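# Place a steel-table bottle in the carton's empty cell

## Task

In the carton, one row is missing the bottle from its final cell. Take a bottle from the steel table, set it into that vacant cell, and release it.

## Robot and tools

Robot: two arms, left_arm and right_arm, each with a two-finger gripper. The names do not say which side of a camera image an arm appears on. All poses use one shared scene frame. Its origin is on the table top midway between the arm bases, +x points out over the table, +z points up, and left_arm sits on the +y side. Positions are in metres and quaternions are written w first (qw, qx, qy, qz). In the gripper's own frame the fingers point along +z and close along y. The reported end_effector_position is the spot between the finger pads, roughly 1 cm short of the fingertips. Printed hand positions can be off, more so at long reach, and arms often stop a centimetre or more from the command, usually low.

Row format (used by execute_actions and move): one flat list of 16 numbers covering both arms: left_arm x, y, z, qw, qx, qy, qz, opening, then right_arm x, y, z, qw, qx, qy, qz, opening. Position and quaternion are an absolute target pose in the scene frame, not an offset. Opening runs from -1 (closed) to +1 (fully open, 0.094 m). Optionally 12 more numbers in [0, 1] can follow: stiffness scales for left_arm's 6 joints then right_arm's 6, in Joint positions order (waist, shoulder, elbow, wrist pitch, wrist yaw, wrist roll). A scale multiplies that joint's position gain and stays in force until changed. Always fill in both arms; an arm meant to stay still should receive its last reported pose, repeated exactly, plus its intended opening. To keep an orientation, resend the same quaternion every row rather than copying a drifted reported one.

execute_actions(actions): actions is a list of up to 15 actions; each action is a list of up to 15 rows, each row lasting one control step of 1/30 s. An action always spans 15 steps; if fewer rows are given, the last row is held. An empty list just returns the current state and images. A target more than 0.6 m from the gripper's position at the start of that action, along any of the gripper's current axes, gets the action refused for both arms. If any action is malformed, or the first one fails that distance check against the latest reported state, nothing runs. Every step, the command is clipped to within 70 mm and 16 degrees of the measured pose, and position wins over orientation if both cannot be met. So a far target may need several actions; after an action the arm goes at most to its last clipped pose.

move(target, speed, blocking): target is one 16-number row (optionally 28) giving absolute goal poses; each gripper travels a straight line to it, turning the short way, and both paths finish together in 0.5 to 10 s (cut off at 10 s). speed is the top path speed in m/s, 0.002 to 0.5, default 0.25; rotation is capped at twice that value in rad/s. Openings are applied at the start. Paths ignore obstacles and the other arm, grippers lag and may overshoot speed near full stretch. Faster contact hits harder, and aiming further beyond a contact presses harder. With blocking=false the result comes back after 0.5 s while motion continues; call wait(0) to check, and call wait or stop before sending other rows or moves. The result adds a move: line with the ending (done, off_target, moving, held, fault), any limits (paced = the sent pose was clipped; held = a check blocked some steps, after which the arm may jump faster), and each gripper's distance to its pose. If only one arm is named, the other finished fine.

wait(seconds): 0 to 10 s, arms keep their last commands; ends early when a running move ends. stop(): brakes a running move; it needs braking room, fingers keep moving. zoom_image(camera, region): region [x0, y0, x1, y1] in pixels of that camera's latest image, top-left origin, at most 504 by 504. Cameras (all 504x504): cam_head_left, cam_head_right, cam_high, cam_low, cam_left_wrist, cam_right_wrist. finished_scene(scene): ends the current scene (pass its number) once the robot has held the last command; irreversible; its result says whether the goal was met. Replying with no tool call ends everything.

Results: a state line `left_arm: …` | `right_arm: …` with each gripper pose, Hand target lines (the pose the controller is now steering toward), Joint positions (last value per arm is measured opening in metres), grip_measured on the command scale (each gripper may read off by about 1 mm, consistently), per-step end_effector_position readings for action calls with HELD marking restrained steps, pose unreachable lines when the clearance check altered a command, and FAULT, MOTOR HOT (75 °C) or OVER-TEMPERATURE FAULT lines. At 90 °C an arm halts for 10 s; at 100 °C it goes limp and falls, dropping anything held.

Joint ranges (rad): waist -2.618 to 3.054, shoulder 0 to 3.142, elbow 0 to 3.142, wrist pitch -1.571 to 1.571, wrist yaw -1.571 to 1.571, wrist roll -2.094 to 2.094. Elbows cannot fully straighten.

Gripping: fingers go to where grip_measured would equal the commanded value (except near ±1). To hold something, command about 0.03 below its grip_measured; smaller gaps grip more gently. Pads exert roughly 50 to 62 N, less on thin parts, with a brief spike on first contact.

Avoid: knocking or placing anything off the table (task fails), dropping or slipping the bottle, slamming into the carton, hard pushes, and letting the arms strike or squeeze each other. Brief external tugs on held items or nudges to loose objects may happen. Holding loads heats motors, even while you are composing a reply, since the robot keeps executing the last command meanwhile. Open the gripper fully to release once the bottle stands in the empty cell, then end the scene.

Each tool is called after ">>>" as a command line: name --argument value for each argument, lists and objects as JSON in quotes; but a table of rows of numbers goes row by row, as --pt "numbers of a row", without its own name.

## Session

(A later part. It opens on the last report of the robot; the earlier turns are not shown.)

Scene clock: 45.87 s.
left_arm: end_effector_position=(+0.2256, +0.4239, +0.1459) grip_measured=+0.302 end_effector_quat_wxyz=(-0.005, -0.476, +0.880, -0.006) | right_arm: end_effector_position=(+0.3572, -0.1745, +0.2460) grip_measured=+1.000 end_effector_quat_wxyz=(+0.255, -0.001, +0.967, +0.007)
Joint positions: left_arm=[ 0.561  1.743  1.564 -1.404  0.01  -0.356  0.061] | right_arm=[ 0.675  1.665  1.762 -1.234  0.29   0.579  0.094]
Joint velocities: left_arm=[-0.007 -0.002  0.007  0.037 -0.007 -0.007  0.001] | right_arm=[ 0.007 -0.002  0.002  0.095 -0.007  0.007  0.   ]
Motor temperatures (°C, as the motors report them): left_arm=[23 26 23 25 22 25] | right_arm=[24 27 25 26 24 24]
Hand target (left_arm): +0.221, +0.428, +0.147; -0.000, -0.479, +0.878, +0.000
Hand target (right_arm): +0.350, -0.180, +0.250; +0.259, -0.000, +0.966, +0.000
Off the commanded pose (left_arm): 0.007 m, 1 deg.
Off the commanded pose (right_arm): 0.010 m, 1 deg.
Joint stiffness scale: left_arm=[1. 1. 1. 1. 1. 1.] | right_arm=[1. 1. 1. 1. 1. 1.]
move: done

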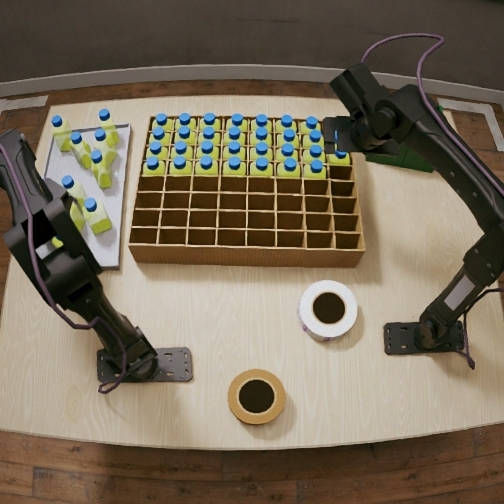

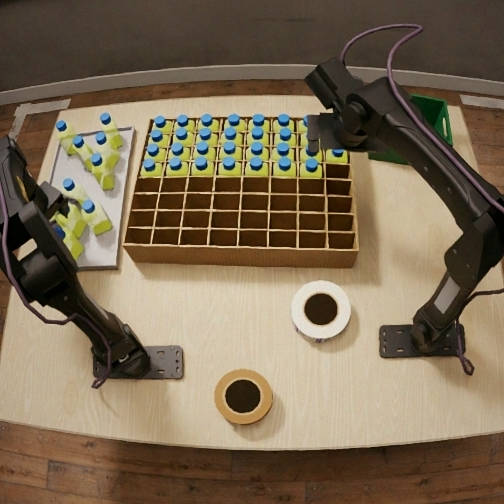

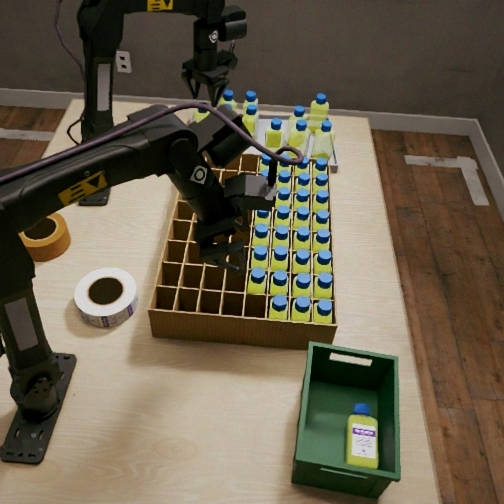

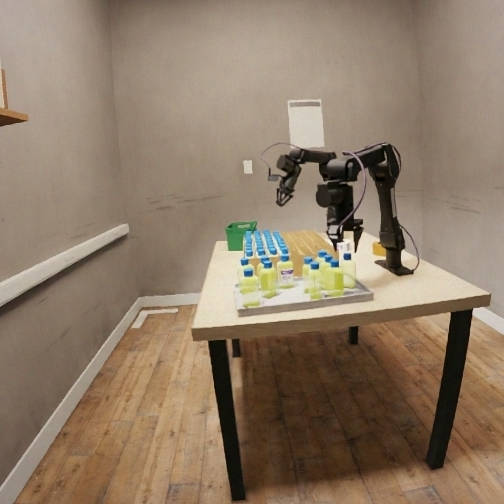

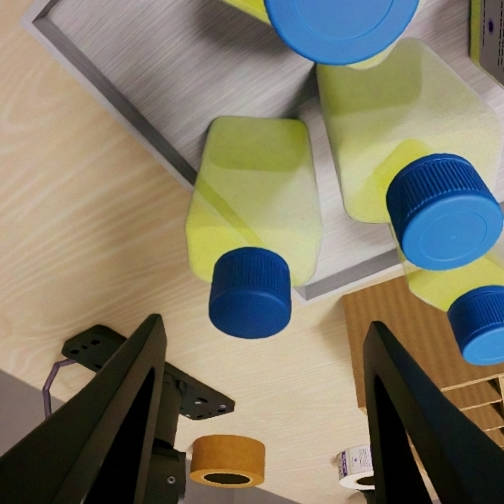

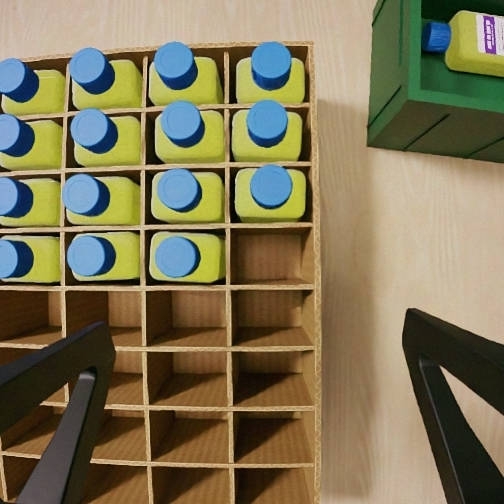

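>>> move --target '[0.217, 0.423, 0.124, 0, -0.4794, 0.8776, 0, 0.3, 0.35, -0.18, 0.25, 0.2588, 0, 0.9659, 0, 1]' --speed 0.06

Scene clock: 47.93 s.
left_arm: end_effector_position=(+0.2216, +0.4209, +0.1232) grip_measured=+0.302 end_effector_quat_wxyz=(-0.005, -0.476, +0.880, -0.006) | right_arm: end_effector_position=(+0.3572, -0.1745, +0.2460) grip_measured=+1.000 end_effector_quat_wxyz=(+0.255, -0.001, +0.967, +0.007)
Joint positions: left_arm=[ 0.561  1.721  1.449 -1.309  0.01  -0.356  0.061] | right_arm=[ 0.675  1.665  1.762 -1.234  0.29   0.579  0.094]
Joint velocities: left_arm=[ 0.002  0.012 -0.007 -0.066 -0.007 -0.037  0.001] | right_arm=[-0.012  0.002 -0.007  0.051 -0.051  0.022  0.   ]
Motor temperatures (°C, as the motors report them): left_arm=[23 26 23 25 22 25] | right_arm=[24 27 25 26 24 24]
Hand target (left_arm): +0.218, +0.423, +0.124; -0.000, -0.480, +0.878, +0.000
Hand target (right_arm): +0.350, -0.180, +0.250; +0.259, -0.000, +0.966, +0.000
Off the commanded pose (left_arm): 0.005 m, 1 deg.
Off the commanded pose (right_arm): 0.010 m, 1 deg.
Joint stiffness scale: left_arm=[1. 1. 1. 1. 1. 1.] | right_arm=[1. 1. 1. 1. 1. 1.]
move: done

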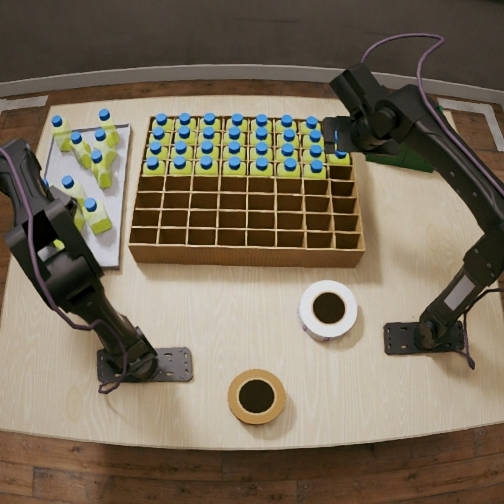

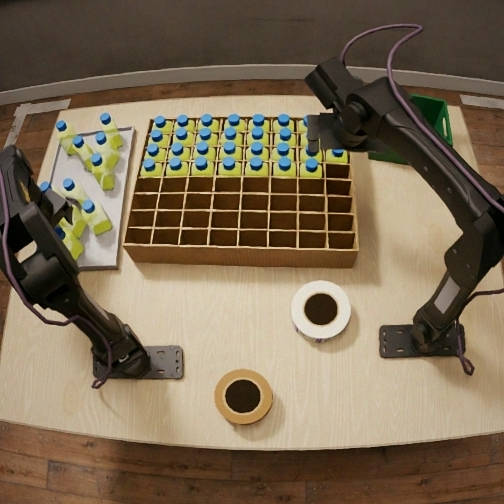

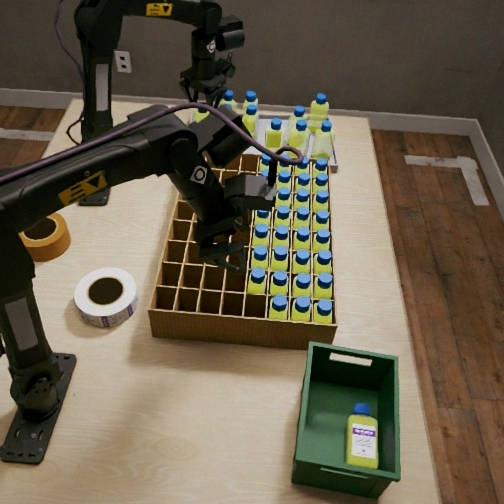

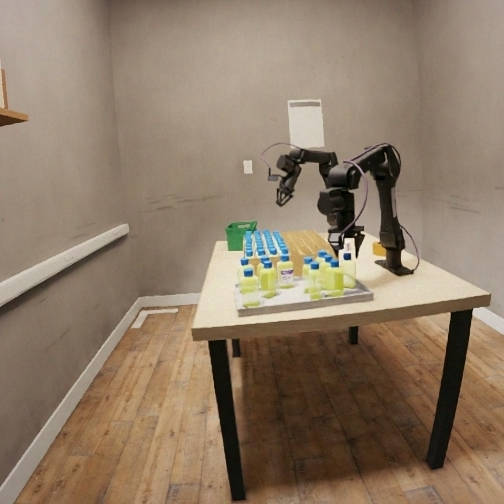

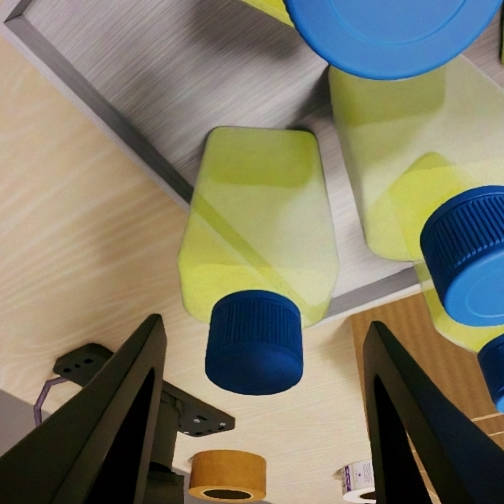

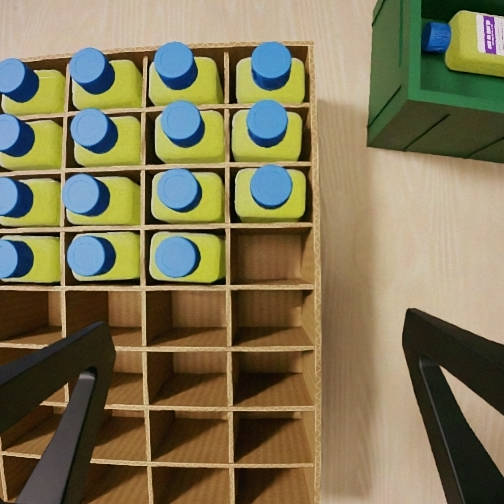

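>>> move --target '[0.214, 0.418, 0.117, 0, -0.4794, 0.8776, 0, 0.3, 0.35, -0.18, 0.25, 0.2588, 0, 0.9659, 0, 1]' --speed 0.05

Scene clock: 50.57 s.
left_arm: end_effector_position=(+0.2164, +0.4171, +0.1166) grip_measured=+0.302 end_effector_quat_wxyz=(-0.005, -0.476, +0.879, -0.006) | right_arm: end_effector_position=(+0.3572, -0.1745, +0.2460) grip_measured=+1.000 end_effector_quat_wxyz=(+0.255, -0.001, +0.967, +0.007)
Joint positions: left_arm=[ 0.561  1.699  1.397 -1.281  0.01  -0.358  0.061] | right_arm=[ 0.675  1.665  1.762 -1.234  0.29   0.579  0.094]
Joint velocities: left_arm=[-0.002  0.002  0.002  0.022 -0.007 -0.037  0.   ] | right_arm=[-0.012 -0.012  0.002 -0.037  0.066 -0.037  0.   ]
Motor temperatures (°C, as the motors report them): left_arm=[23 26 23 25 22 25] | right_arm=[24 27 25 26 24 24]
Hand target (left_arm): +0.214, +0.418, +0.117; -0.000, -0.479, +0.878, -0.000
Hand target (right_arm): +0.350, -0.180, +0.250; +0.259, -0.000, +0.966, +0.000
Off the commanded pose (left_arm): 0.003 m, 1 deg.
Off the commanded pose (right_arm): 0.010 m, 1 deg.
Joint stiffness scale: left_arm=[1. 1. 1. 1. 1. 1.] | right_arm=[1. 1. 1. 1. 1. 1.]
move: done

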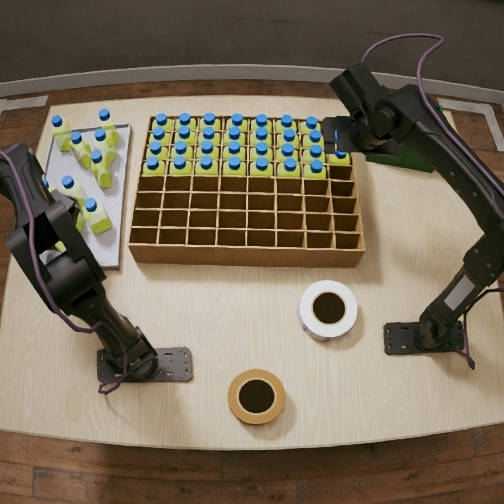

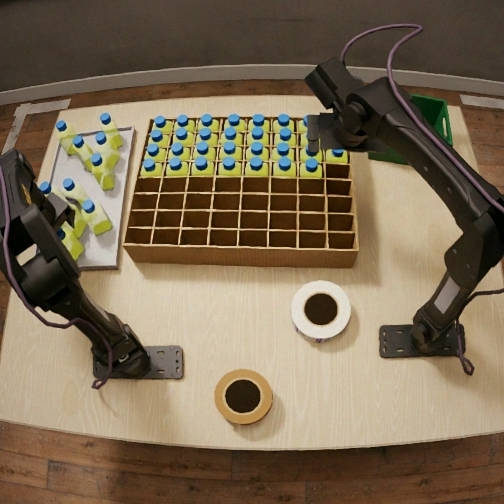

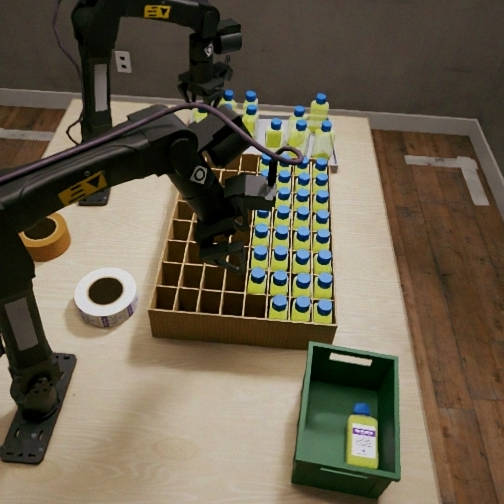

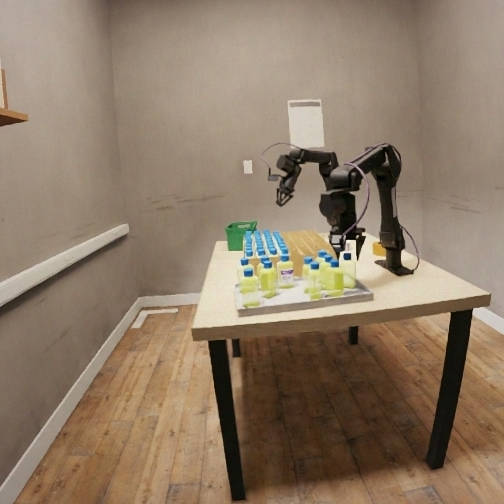

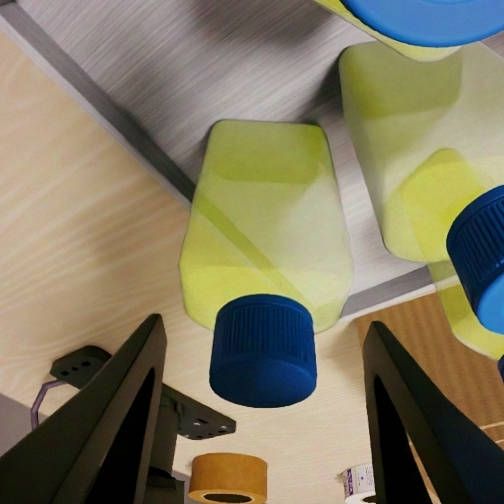

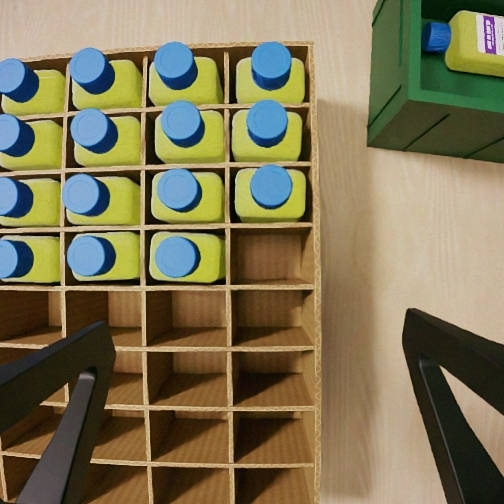

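>>> move --target '[0.214, 0.418, 0.117, 0, -0.4794, 0.8776, 0, -0.45, 0.35, -0.18, 0.25, 0.2588, 0, 0.9659, 0, 1]' --speed 0.05

Scene clock: 51.77 s.
left_arm: end_effector_position=(+0.2165, +0.4180, +0.1183) grip_measured=-0.443 end_effector_quat_wxyz=(-0.001, -0.477, +0.879, -0.004) | right_arm: end_effector_position=(+0.3572, -0.1745, +0.2460) grip_measured=+1.000 end_effector_quat_wxyz=(+0.255, -0.001, +0.967, +0.007)
Joint positions: left_arm=[ 0.561  1.693  1.397 -1.279  0.007 -0.358  0.026] | right_arm=[ 0.675  1.665  1.762 -1.234  0.29   0.579  0.094]
Joint velocities: left_arm=[-0.017 -0.012 -0.027  0.007 -0.037 -0.022  0.001] | right_arm=[ 0.002 -0.012 -0.007 -0.051  0.007  0.051  0.   ]
Motor temperatures (°C, as the motors report them): left_arm=[23 26 23 25 22 25] | right_arm=[24 27 25 26 24 24]
Hand target (left_arm): +0.214, +0.418, +0.117; -0.000, -0.480, +0.878, -0.000
Hand target (right_arm): +0.350, -0.180, +0.250; +0.259, -0.000, +0.966, +0.000
Off the commanded pose (left_arm): 0.003 m, 1 deg.
Off the commanded pose (right_arm): 0.010 m, 1 deg.
Joint stiffness scale: left_arm=[1. 1. 1. 1. 1. 1.] | right_arm=[1. 1. 1. 1. 1. 1.]
move: done

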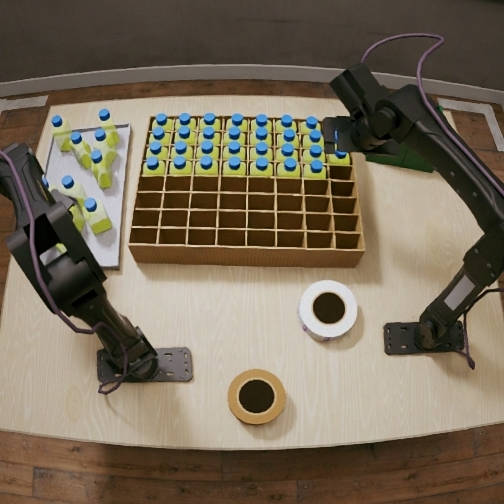

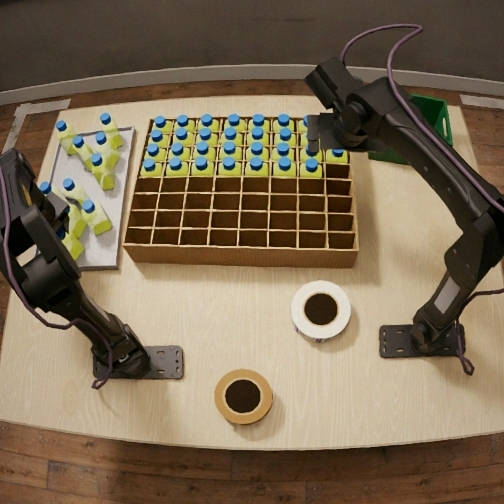

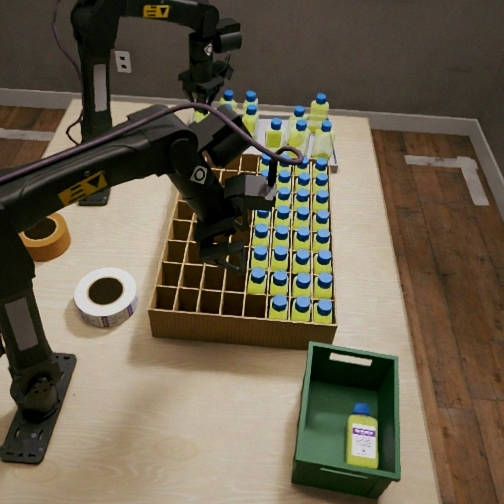

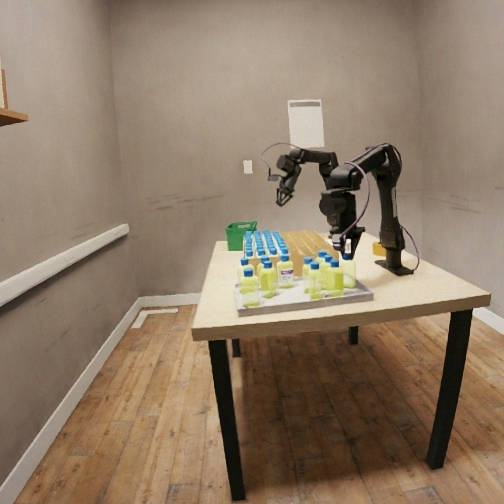

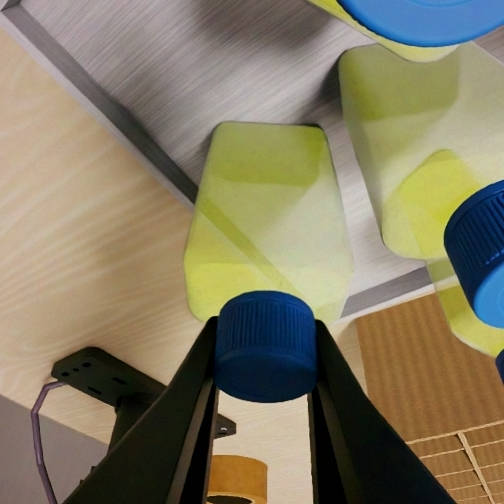

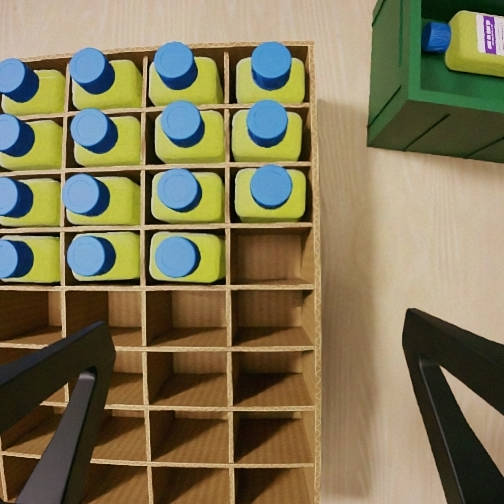

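>>> move --target '[0.214, 0.418, 0.117, 0, -0.4794, 0.8776, 0, -0.48, 0.35, -0.18, 0.25, 0.2588, 0, 0.9659, 0, 1]' --speed 0.05

>>> move --target '[0.214, 0.418, 0.182, 0, -0.4794, 0.8776, 0, -0.48, 0.25, -0.2, 0.24, 0.2431, -0.3312, 0.9074, 0.0887, 1]' --speed 0.12

Scene clock: 53.33 s.
left_arm: end_effector_position=(+0.2165, +0.4180, +0.1183) grip_measured=-0.465 end_effector_quat_wxyz=(-0.001, -0.477, +0.879, -0.004) | right_arm: end_effector_position=(+0.3572, -0.1745, +0.2460) grip_measured=+1.000 end_effector_quat_wxyz=(+0.255, -0.001, +0.967, +0.007)
Joint positions: left_arm=[ 0.561  1.693  1.397 -1.279  0.007 -0.358  0.025] | right_arm=[ 0.675  1.665  1.762 -1.234  0.29   0.579  0.094]
Joint velocities: left_arm=[ 0.022 -0.012 -0.007 -0.007  0.022 -0.007 -0.001] | right_arm=[-0.017 -0.012 -0.012  0.051  0.022  0.007  0.   ]
Motor temperatures (°C, as the motors report them): left_arm=[23 26 23 25 22 25] | right_arm=[24 27 25 26 24 24]
Hand target (left_arm): +0.214, +0.418, +0.117; -0.000, -0.479, +0.878, -0.000
Hand target (right_arm): +0.350, -0.180, +0.250; +0.259, -0.000, +0.966, +0.000
Off the commanded pose (left_arm): 0.003 m, 1 deg.
Off the commanded pose (right_arm): 0.010 m, 1 deg.
Joint stiffness scale: left_arm=[1. 1. 1. 1. 1. 1.] | right_arm=[1. 1. 1. 1. 1. 1.]
move: done

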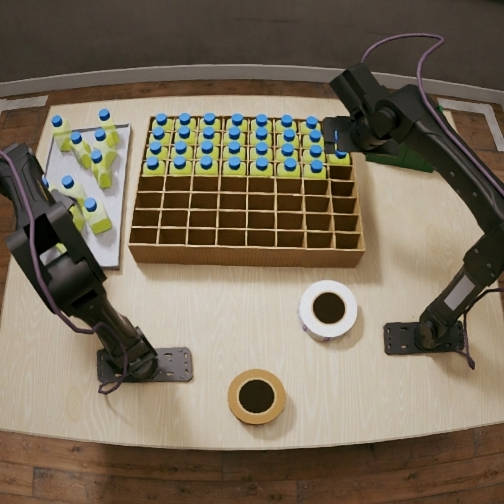

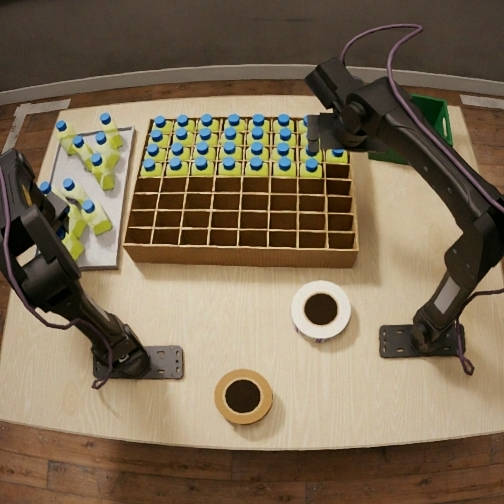

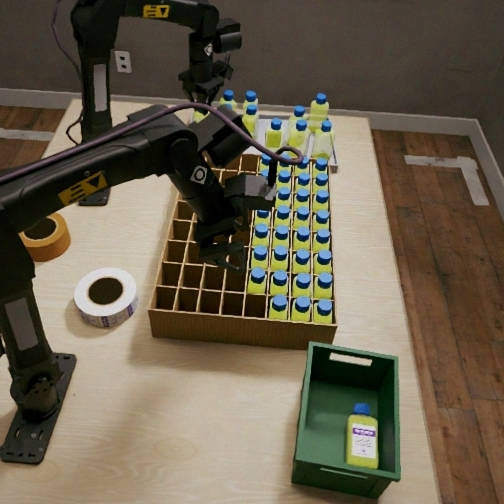

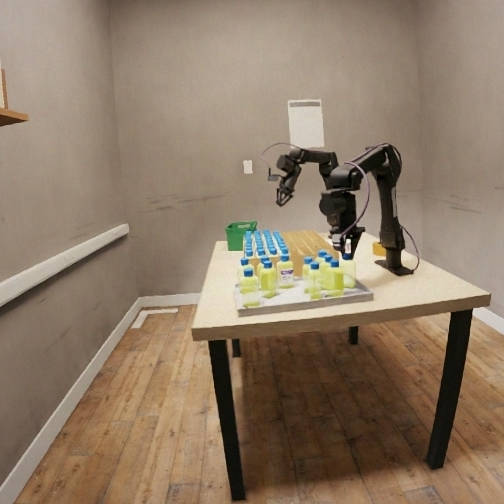

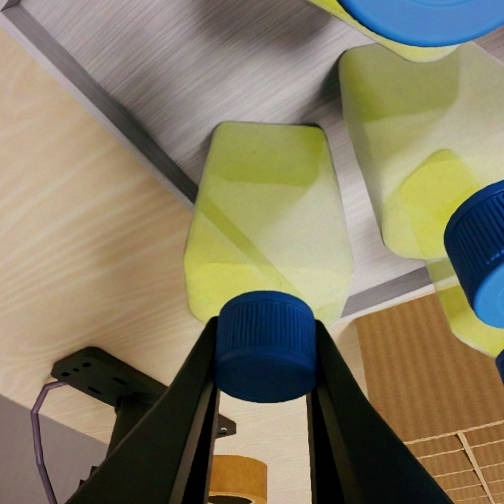

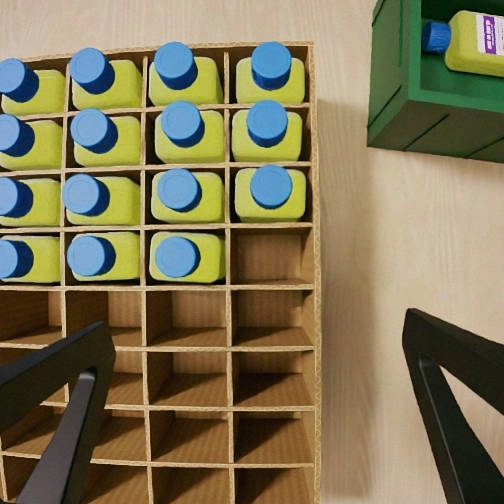

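Scene clock: 56.67 s.
left_arm: end_effector_position=(+0.2121, +0.4147, +0.1757) grip_measured=-0.465 end_effector_quat_wxyz=(-0.005, -0.477, +0.879, -0.004) | right_arm: end_effector_position=(+0.2568, -0.1947, +0.2409) grip_measured=+1.000 end_effector_quat_wxyz=(+0.247, -0.329, +0.907, +0.085)
Joint positions: left_arm=[ 0.561  1.693  1.626 -1.516  0.007 -0.358  0.025] | right_arm=[ 0.626  1.226  1.345 -1.163 -0.042 -0.09   0.094]
Joint velocities: left_arm=[ 0.007  0.012 -0.002  0.007 -0.022 -0.051  0.   ] | right_arm=[ 0.007 -0.027 -0.007  0.037 -0.051  0.066  0.   ]
Motor temperatures (°C, as the motors report them): left_arm=[23 26 23 25 22 25] | right_arm=[24 27 25 26 24 24]
Hand target (left_arm): +0.212, +0.417, +0.182; +0.000, -0.479, +0.878, -0.000
Hand target (right_arm): +0.250, -0.199, +0.240; +0.243, -0.332, +0.907, +0.088
Off the commanded pose (left_arm): 0.007 m, 1 deg.
Off the commanded pose (right_arm): 0.009 m, 1 deg.
Joint stiffness scale: left_arm=[1. 1. 1. 1. 1. 1.] | right_arm=[1. 1. 1. 1. 1. 1.]
move: done

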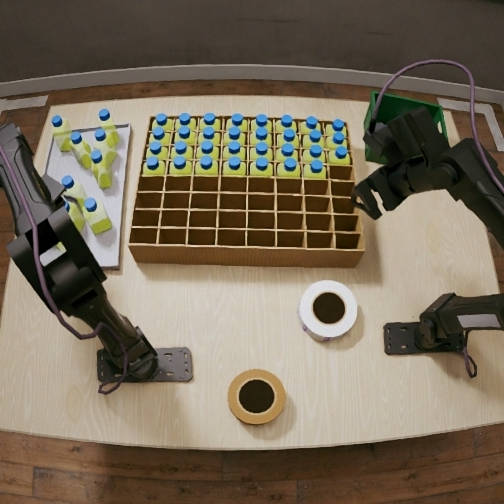

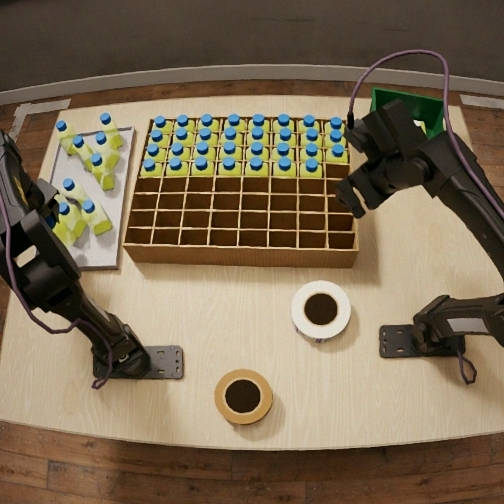

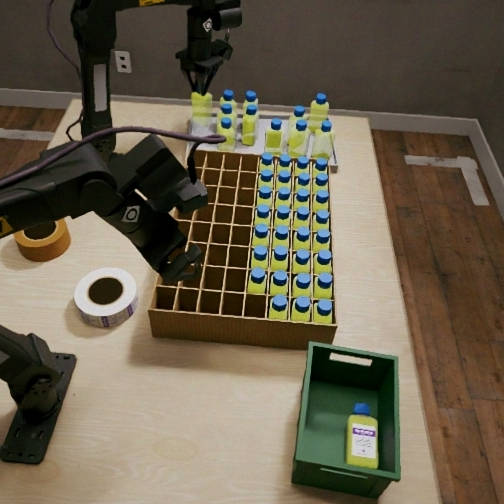

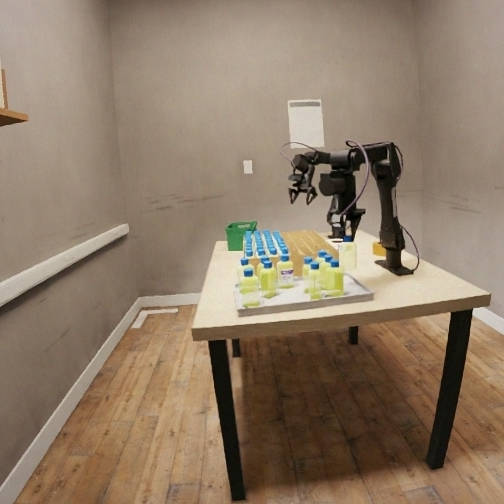

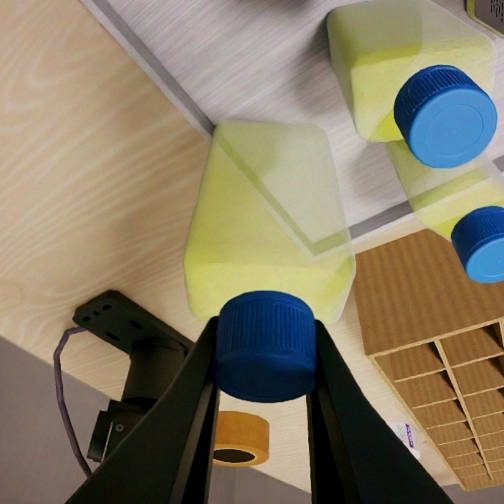

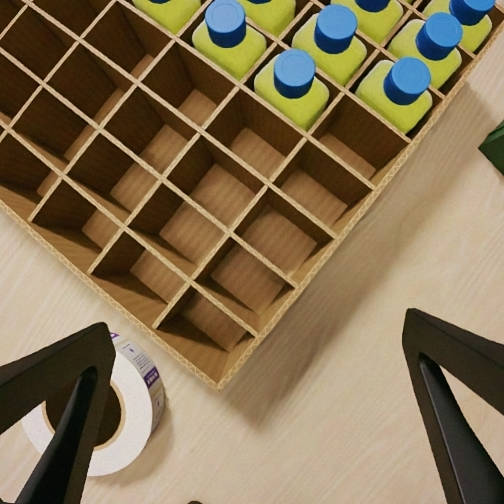

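>>> move --target '[0.125, 0.37, 0.172, 0, -0.4794, 0.8776, 0, -0.495, 0.16, -0.2, 0.23, 0.2431, -0.3312, 0.9074, 0.0887, 1]' --speed 0.2

>>> move --target '[0.105, 0.02, 0.165, 0, -0.3429, 0.9394, 0, -0.495, 0.13, -0.2, 0.23, 0.2431, -0.3312, 0.9074, 0.0887, 1]' --speed 0.2

Scene clock: 60.63 s.
left_arm: end_effector_position=(+0.1298, +0.3681, +0.1708) grip_measured=-0.475 end_effector_quat_wxyz=(-0.002, -0.477, +0.879, -0.003) | right_arm: end_effector_position=(+0.1626, -0.1920, +0.2328) grip_measured=+1.000 end_effector_quat_wxyz=(+0.243, -0.332, +0.906, +0.102)
Joint positions: left_arm=[ 0.615  1.33   1.266 -1.512  0.006 -0.305  0.025] | right_arm=[ 0.996  0.981  1.189 -1.257  0.11   0.235  0.094]
Joint velocities: left_arm=[ 0.007 -0.012 -0.012  0.051 -0.051 -0.022  0.   ] | right_arm=[ 0.007 -0.012  0.002  0.037  0.066 -0.022  0.   ]
Motor temperatures (°C, as the motors report them): left_arm=[23 26 23 25 22 25] | right_arm=[24 26 25 26 24 24]
Hand target (left_arm): +0.125, +0.369, +0.170; -0.001, -0.479, +0.878, +0.001
Hand target (right_arm): +0.159, -0.199, +0.229; +0.239, -0.330, +0.908, +0.093
Off the commanded pose (left_arm): 0.005 m, 1 deg.
Off the commanded pose (right_arm): 0.009 m, 1 deg.
Joint stiffness scale: left_arm=[1. 1. 1. 1. 1. 1.] | right_arm=[1. 1. 1. 1. 1. 1.]
move: done

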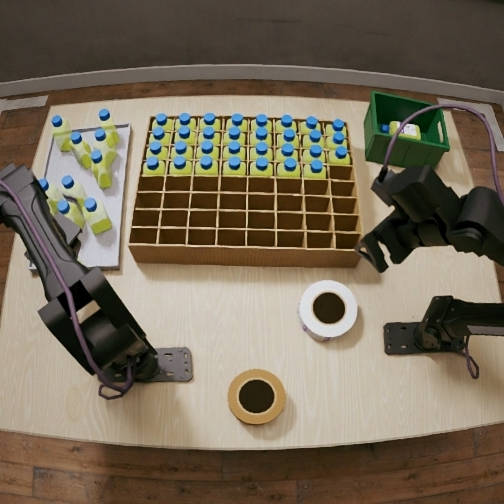

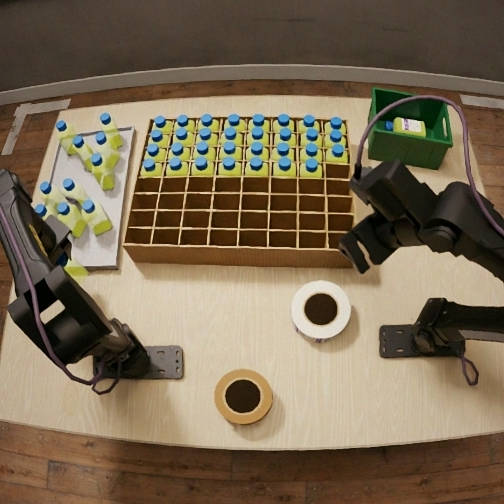

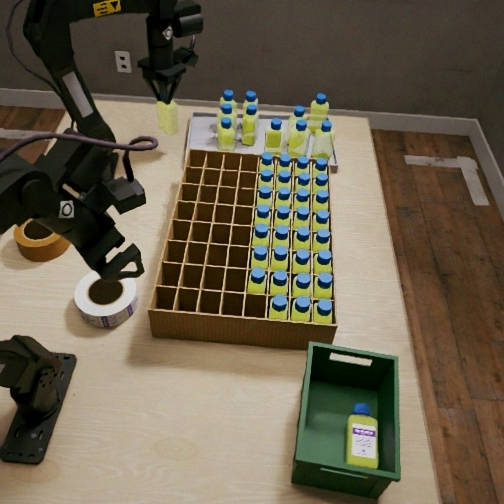

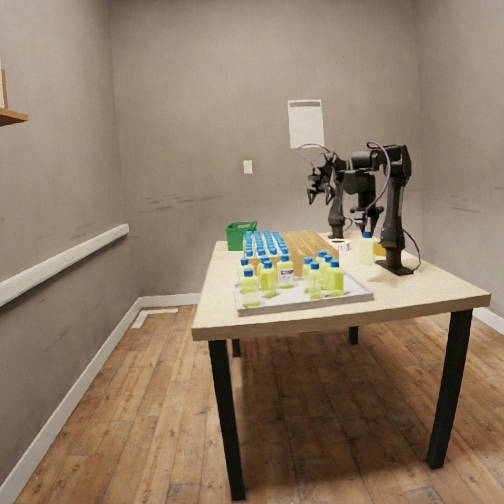

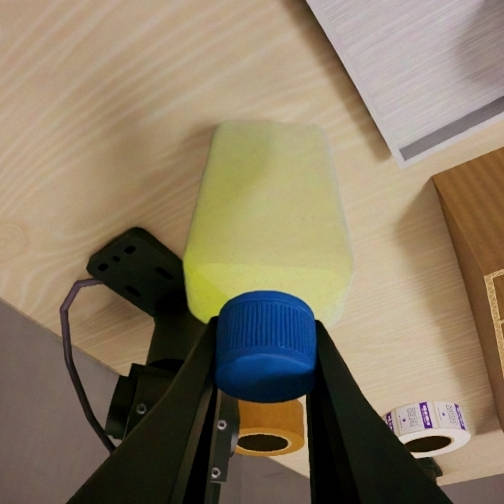

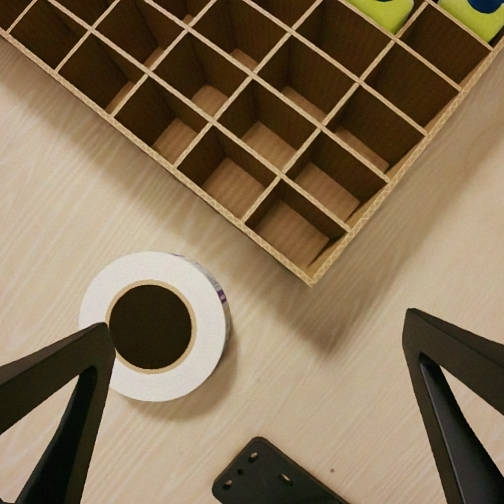

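Scene clock: 62.90 s.
left_arm: end_effector_position=(+0.1080, +0.0207, +0.1615) grip_measured=-0.475 end_effector_quat_wxyz=(-0.011, -0.343, +0.939, -0.018) | right_arm: end_effector_position=(+0.1319, -0.1903, +0.2331) grip_measured=+1.000 end_effector_quat_wxyz=(+0.240, -0.331, +0.907, +0.100)
Joint positions: left_arm=[-1.072  1.489  1.36  -1.412  0.029 -1.699  0.025] | right_arm=[ 1.212  0.952  1.189 -1.324  0.214  0.428  0.094]
Joint velocities: left_arm=[ 0.017 -0.022 -0.012  0.007 -0.007 -0.022 -0.   ] | right_arm=[-0.002 -0.012  0.012 -0.066 -0.051  0.007  0.   ]
Motor temperatures (°C, as the motors report them): left_arm=[23 26 23 25 22 25] | right_arm=[24 26 25 26 24 24]
Hand target (left_arm): +0.110, +0.018, +0.166; -0.003, -0.343, +0.939, -0.020
Hand target (right_arm): +0.130, -0.200, +0.229; +0.240, -0.331, +0.908, +0.090
Off the commanded pose (left_arm): 0.005 m, 2 deg.
Off the commanded pose (right_arm): 0.010 m, 1 deg.
Joint stiffness scale: left_arm=[1. 1. 1. 1. 1. 1.] | right_arm=[1. 1. 1. 1. 1. 1.]
move: done

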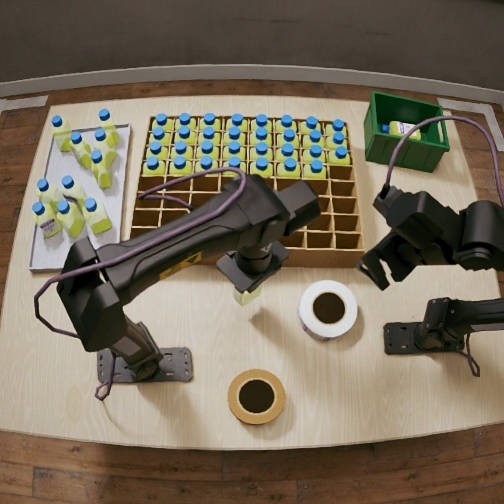

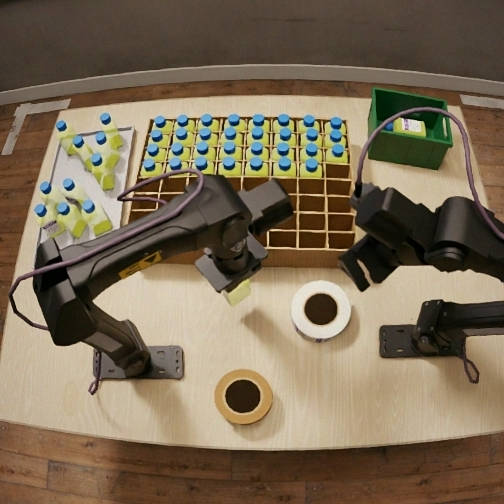

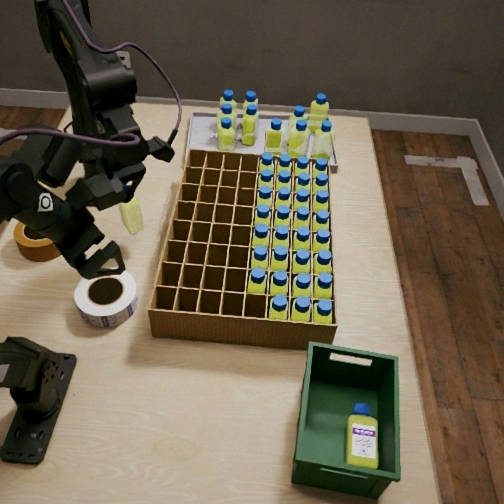

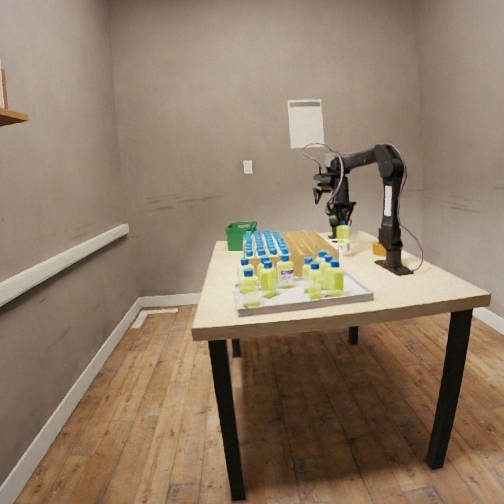

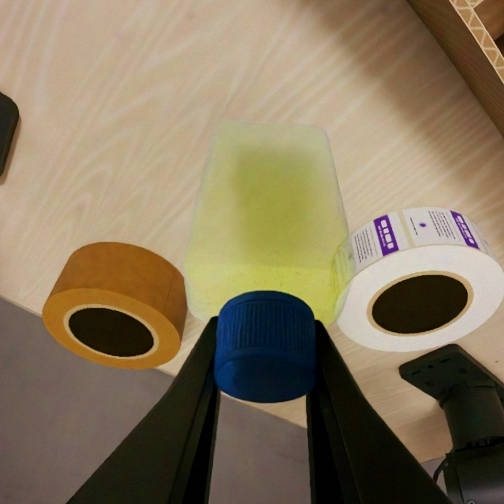

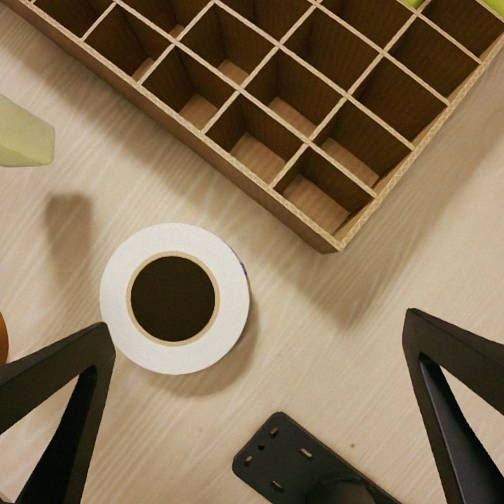

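>>> move --target '[0.105, 0.02, 0.116, 0, -0.3429, 0.9394, 0, -0.495, 0.13, -0.2, 0.23, 0.2431, -0.3312, 0.9074, 0.0887, 1]' --speed 0.06

Scene clock: 64.57 s.
left_arm: end_effector_position=(+0.1072, +0.0174, +0.1203) grip_measured=-0.475 end_effector_quat_wxyz=(-0.006, -0.345, +0.938, -0.009) | right_arm: end_effector_position=(+0.1329, -0.1909, +0.2333) grip_measured=+1.000 end_effector_quat_wxyz=(+0.242, -0.330, +0.907, +0.097)
Joint positions: left_arm=[-1.091  1.508  1.214 -1.262  0.016 -1.722  0.025] | right_arm=[ 1.212  0.952  1.189 -1.324  0.221  0.429  0.094]
Joint velocities: left_arm=[ 0.007  0.002  0.007  0.007  0.022 -0.037 -0.   ] | right_arm=[-0.002  0.002  0.022 -0.081 -0.066  0.007  0.   ]
Motor temperatures (°C, as the motors report them): left_arm=[23 26 23 25 22 25] | right_arm=[24 26 25 26 24 24]
Hand target (left_arm): +0.106, +0.019, +0.116; -0.000, -0.343, +0.939, -0.000
Hand target (right_arm): +0.130, -0.200, +0.230; +0.243, -0.331, +0.907, +0.089
Off the commanded pose (left_arm): 0.005 m, 1 deg.
Off the commanded pose (right_arm): 0.010 m, 1 deg.
Joint stiffness scale: left_arm=[1. 1. 1. 1. 1. 1.] | right_arm=[1. 1. 1. 1. 1. 1.]
move: done

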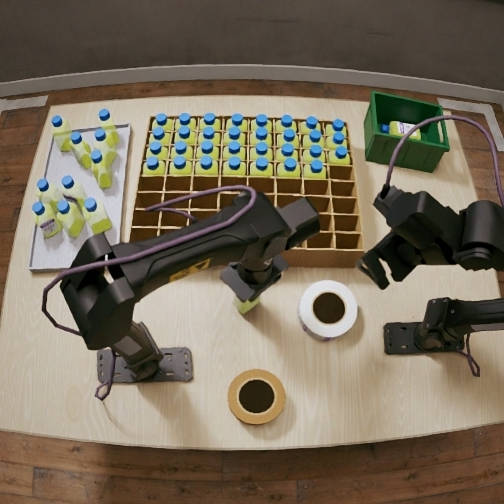

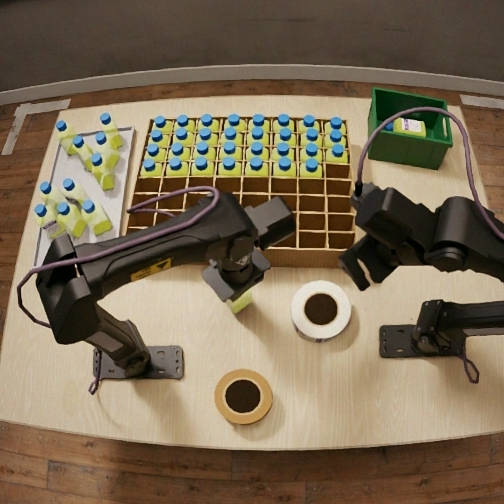

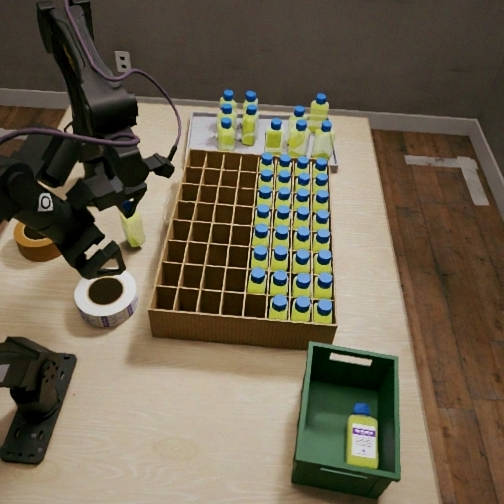

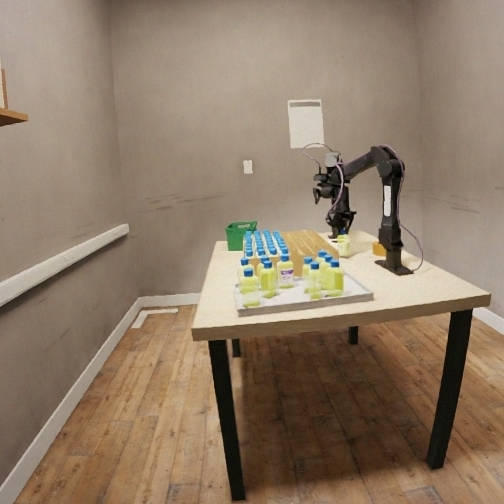

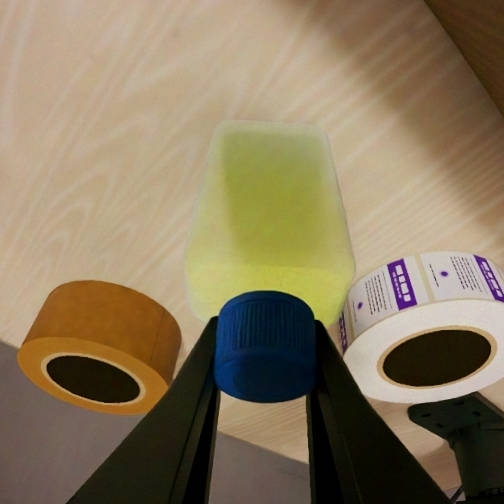

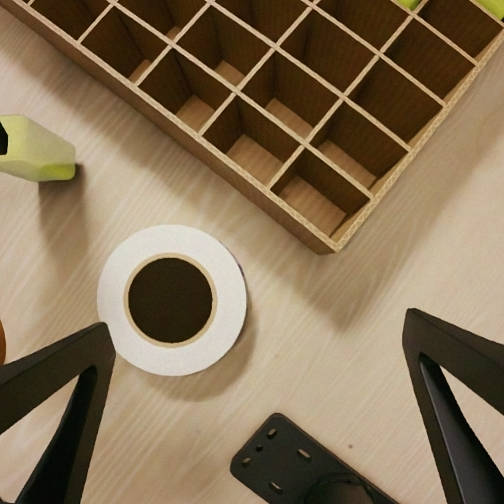

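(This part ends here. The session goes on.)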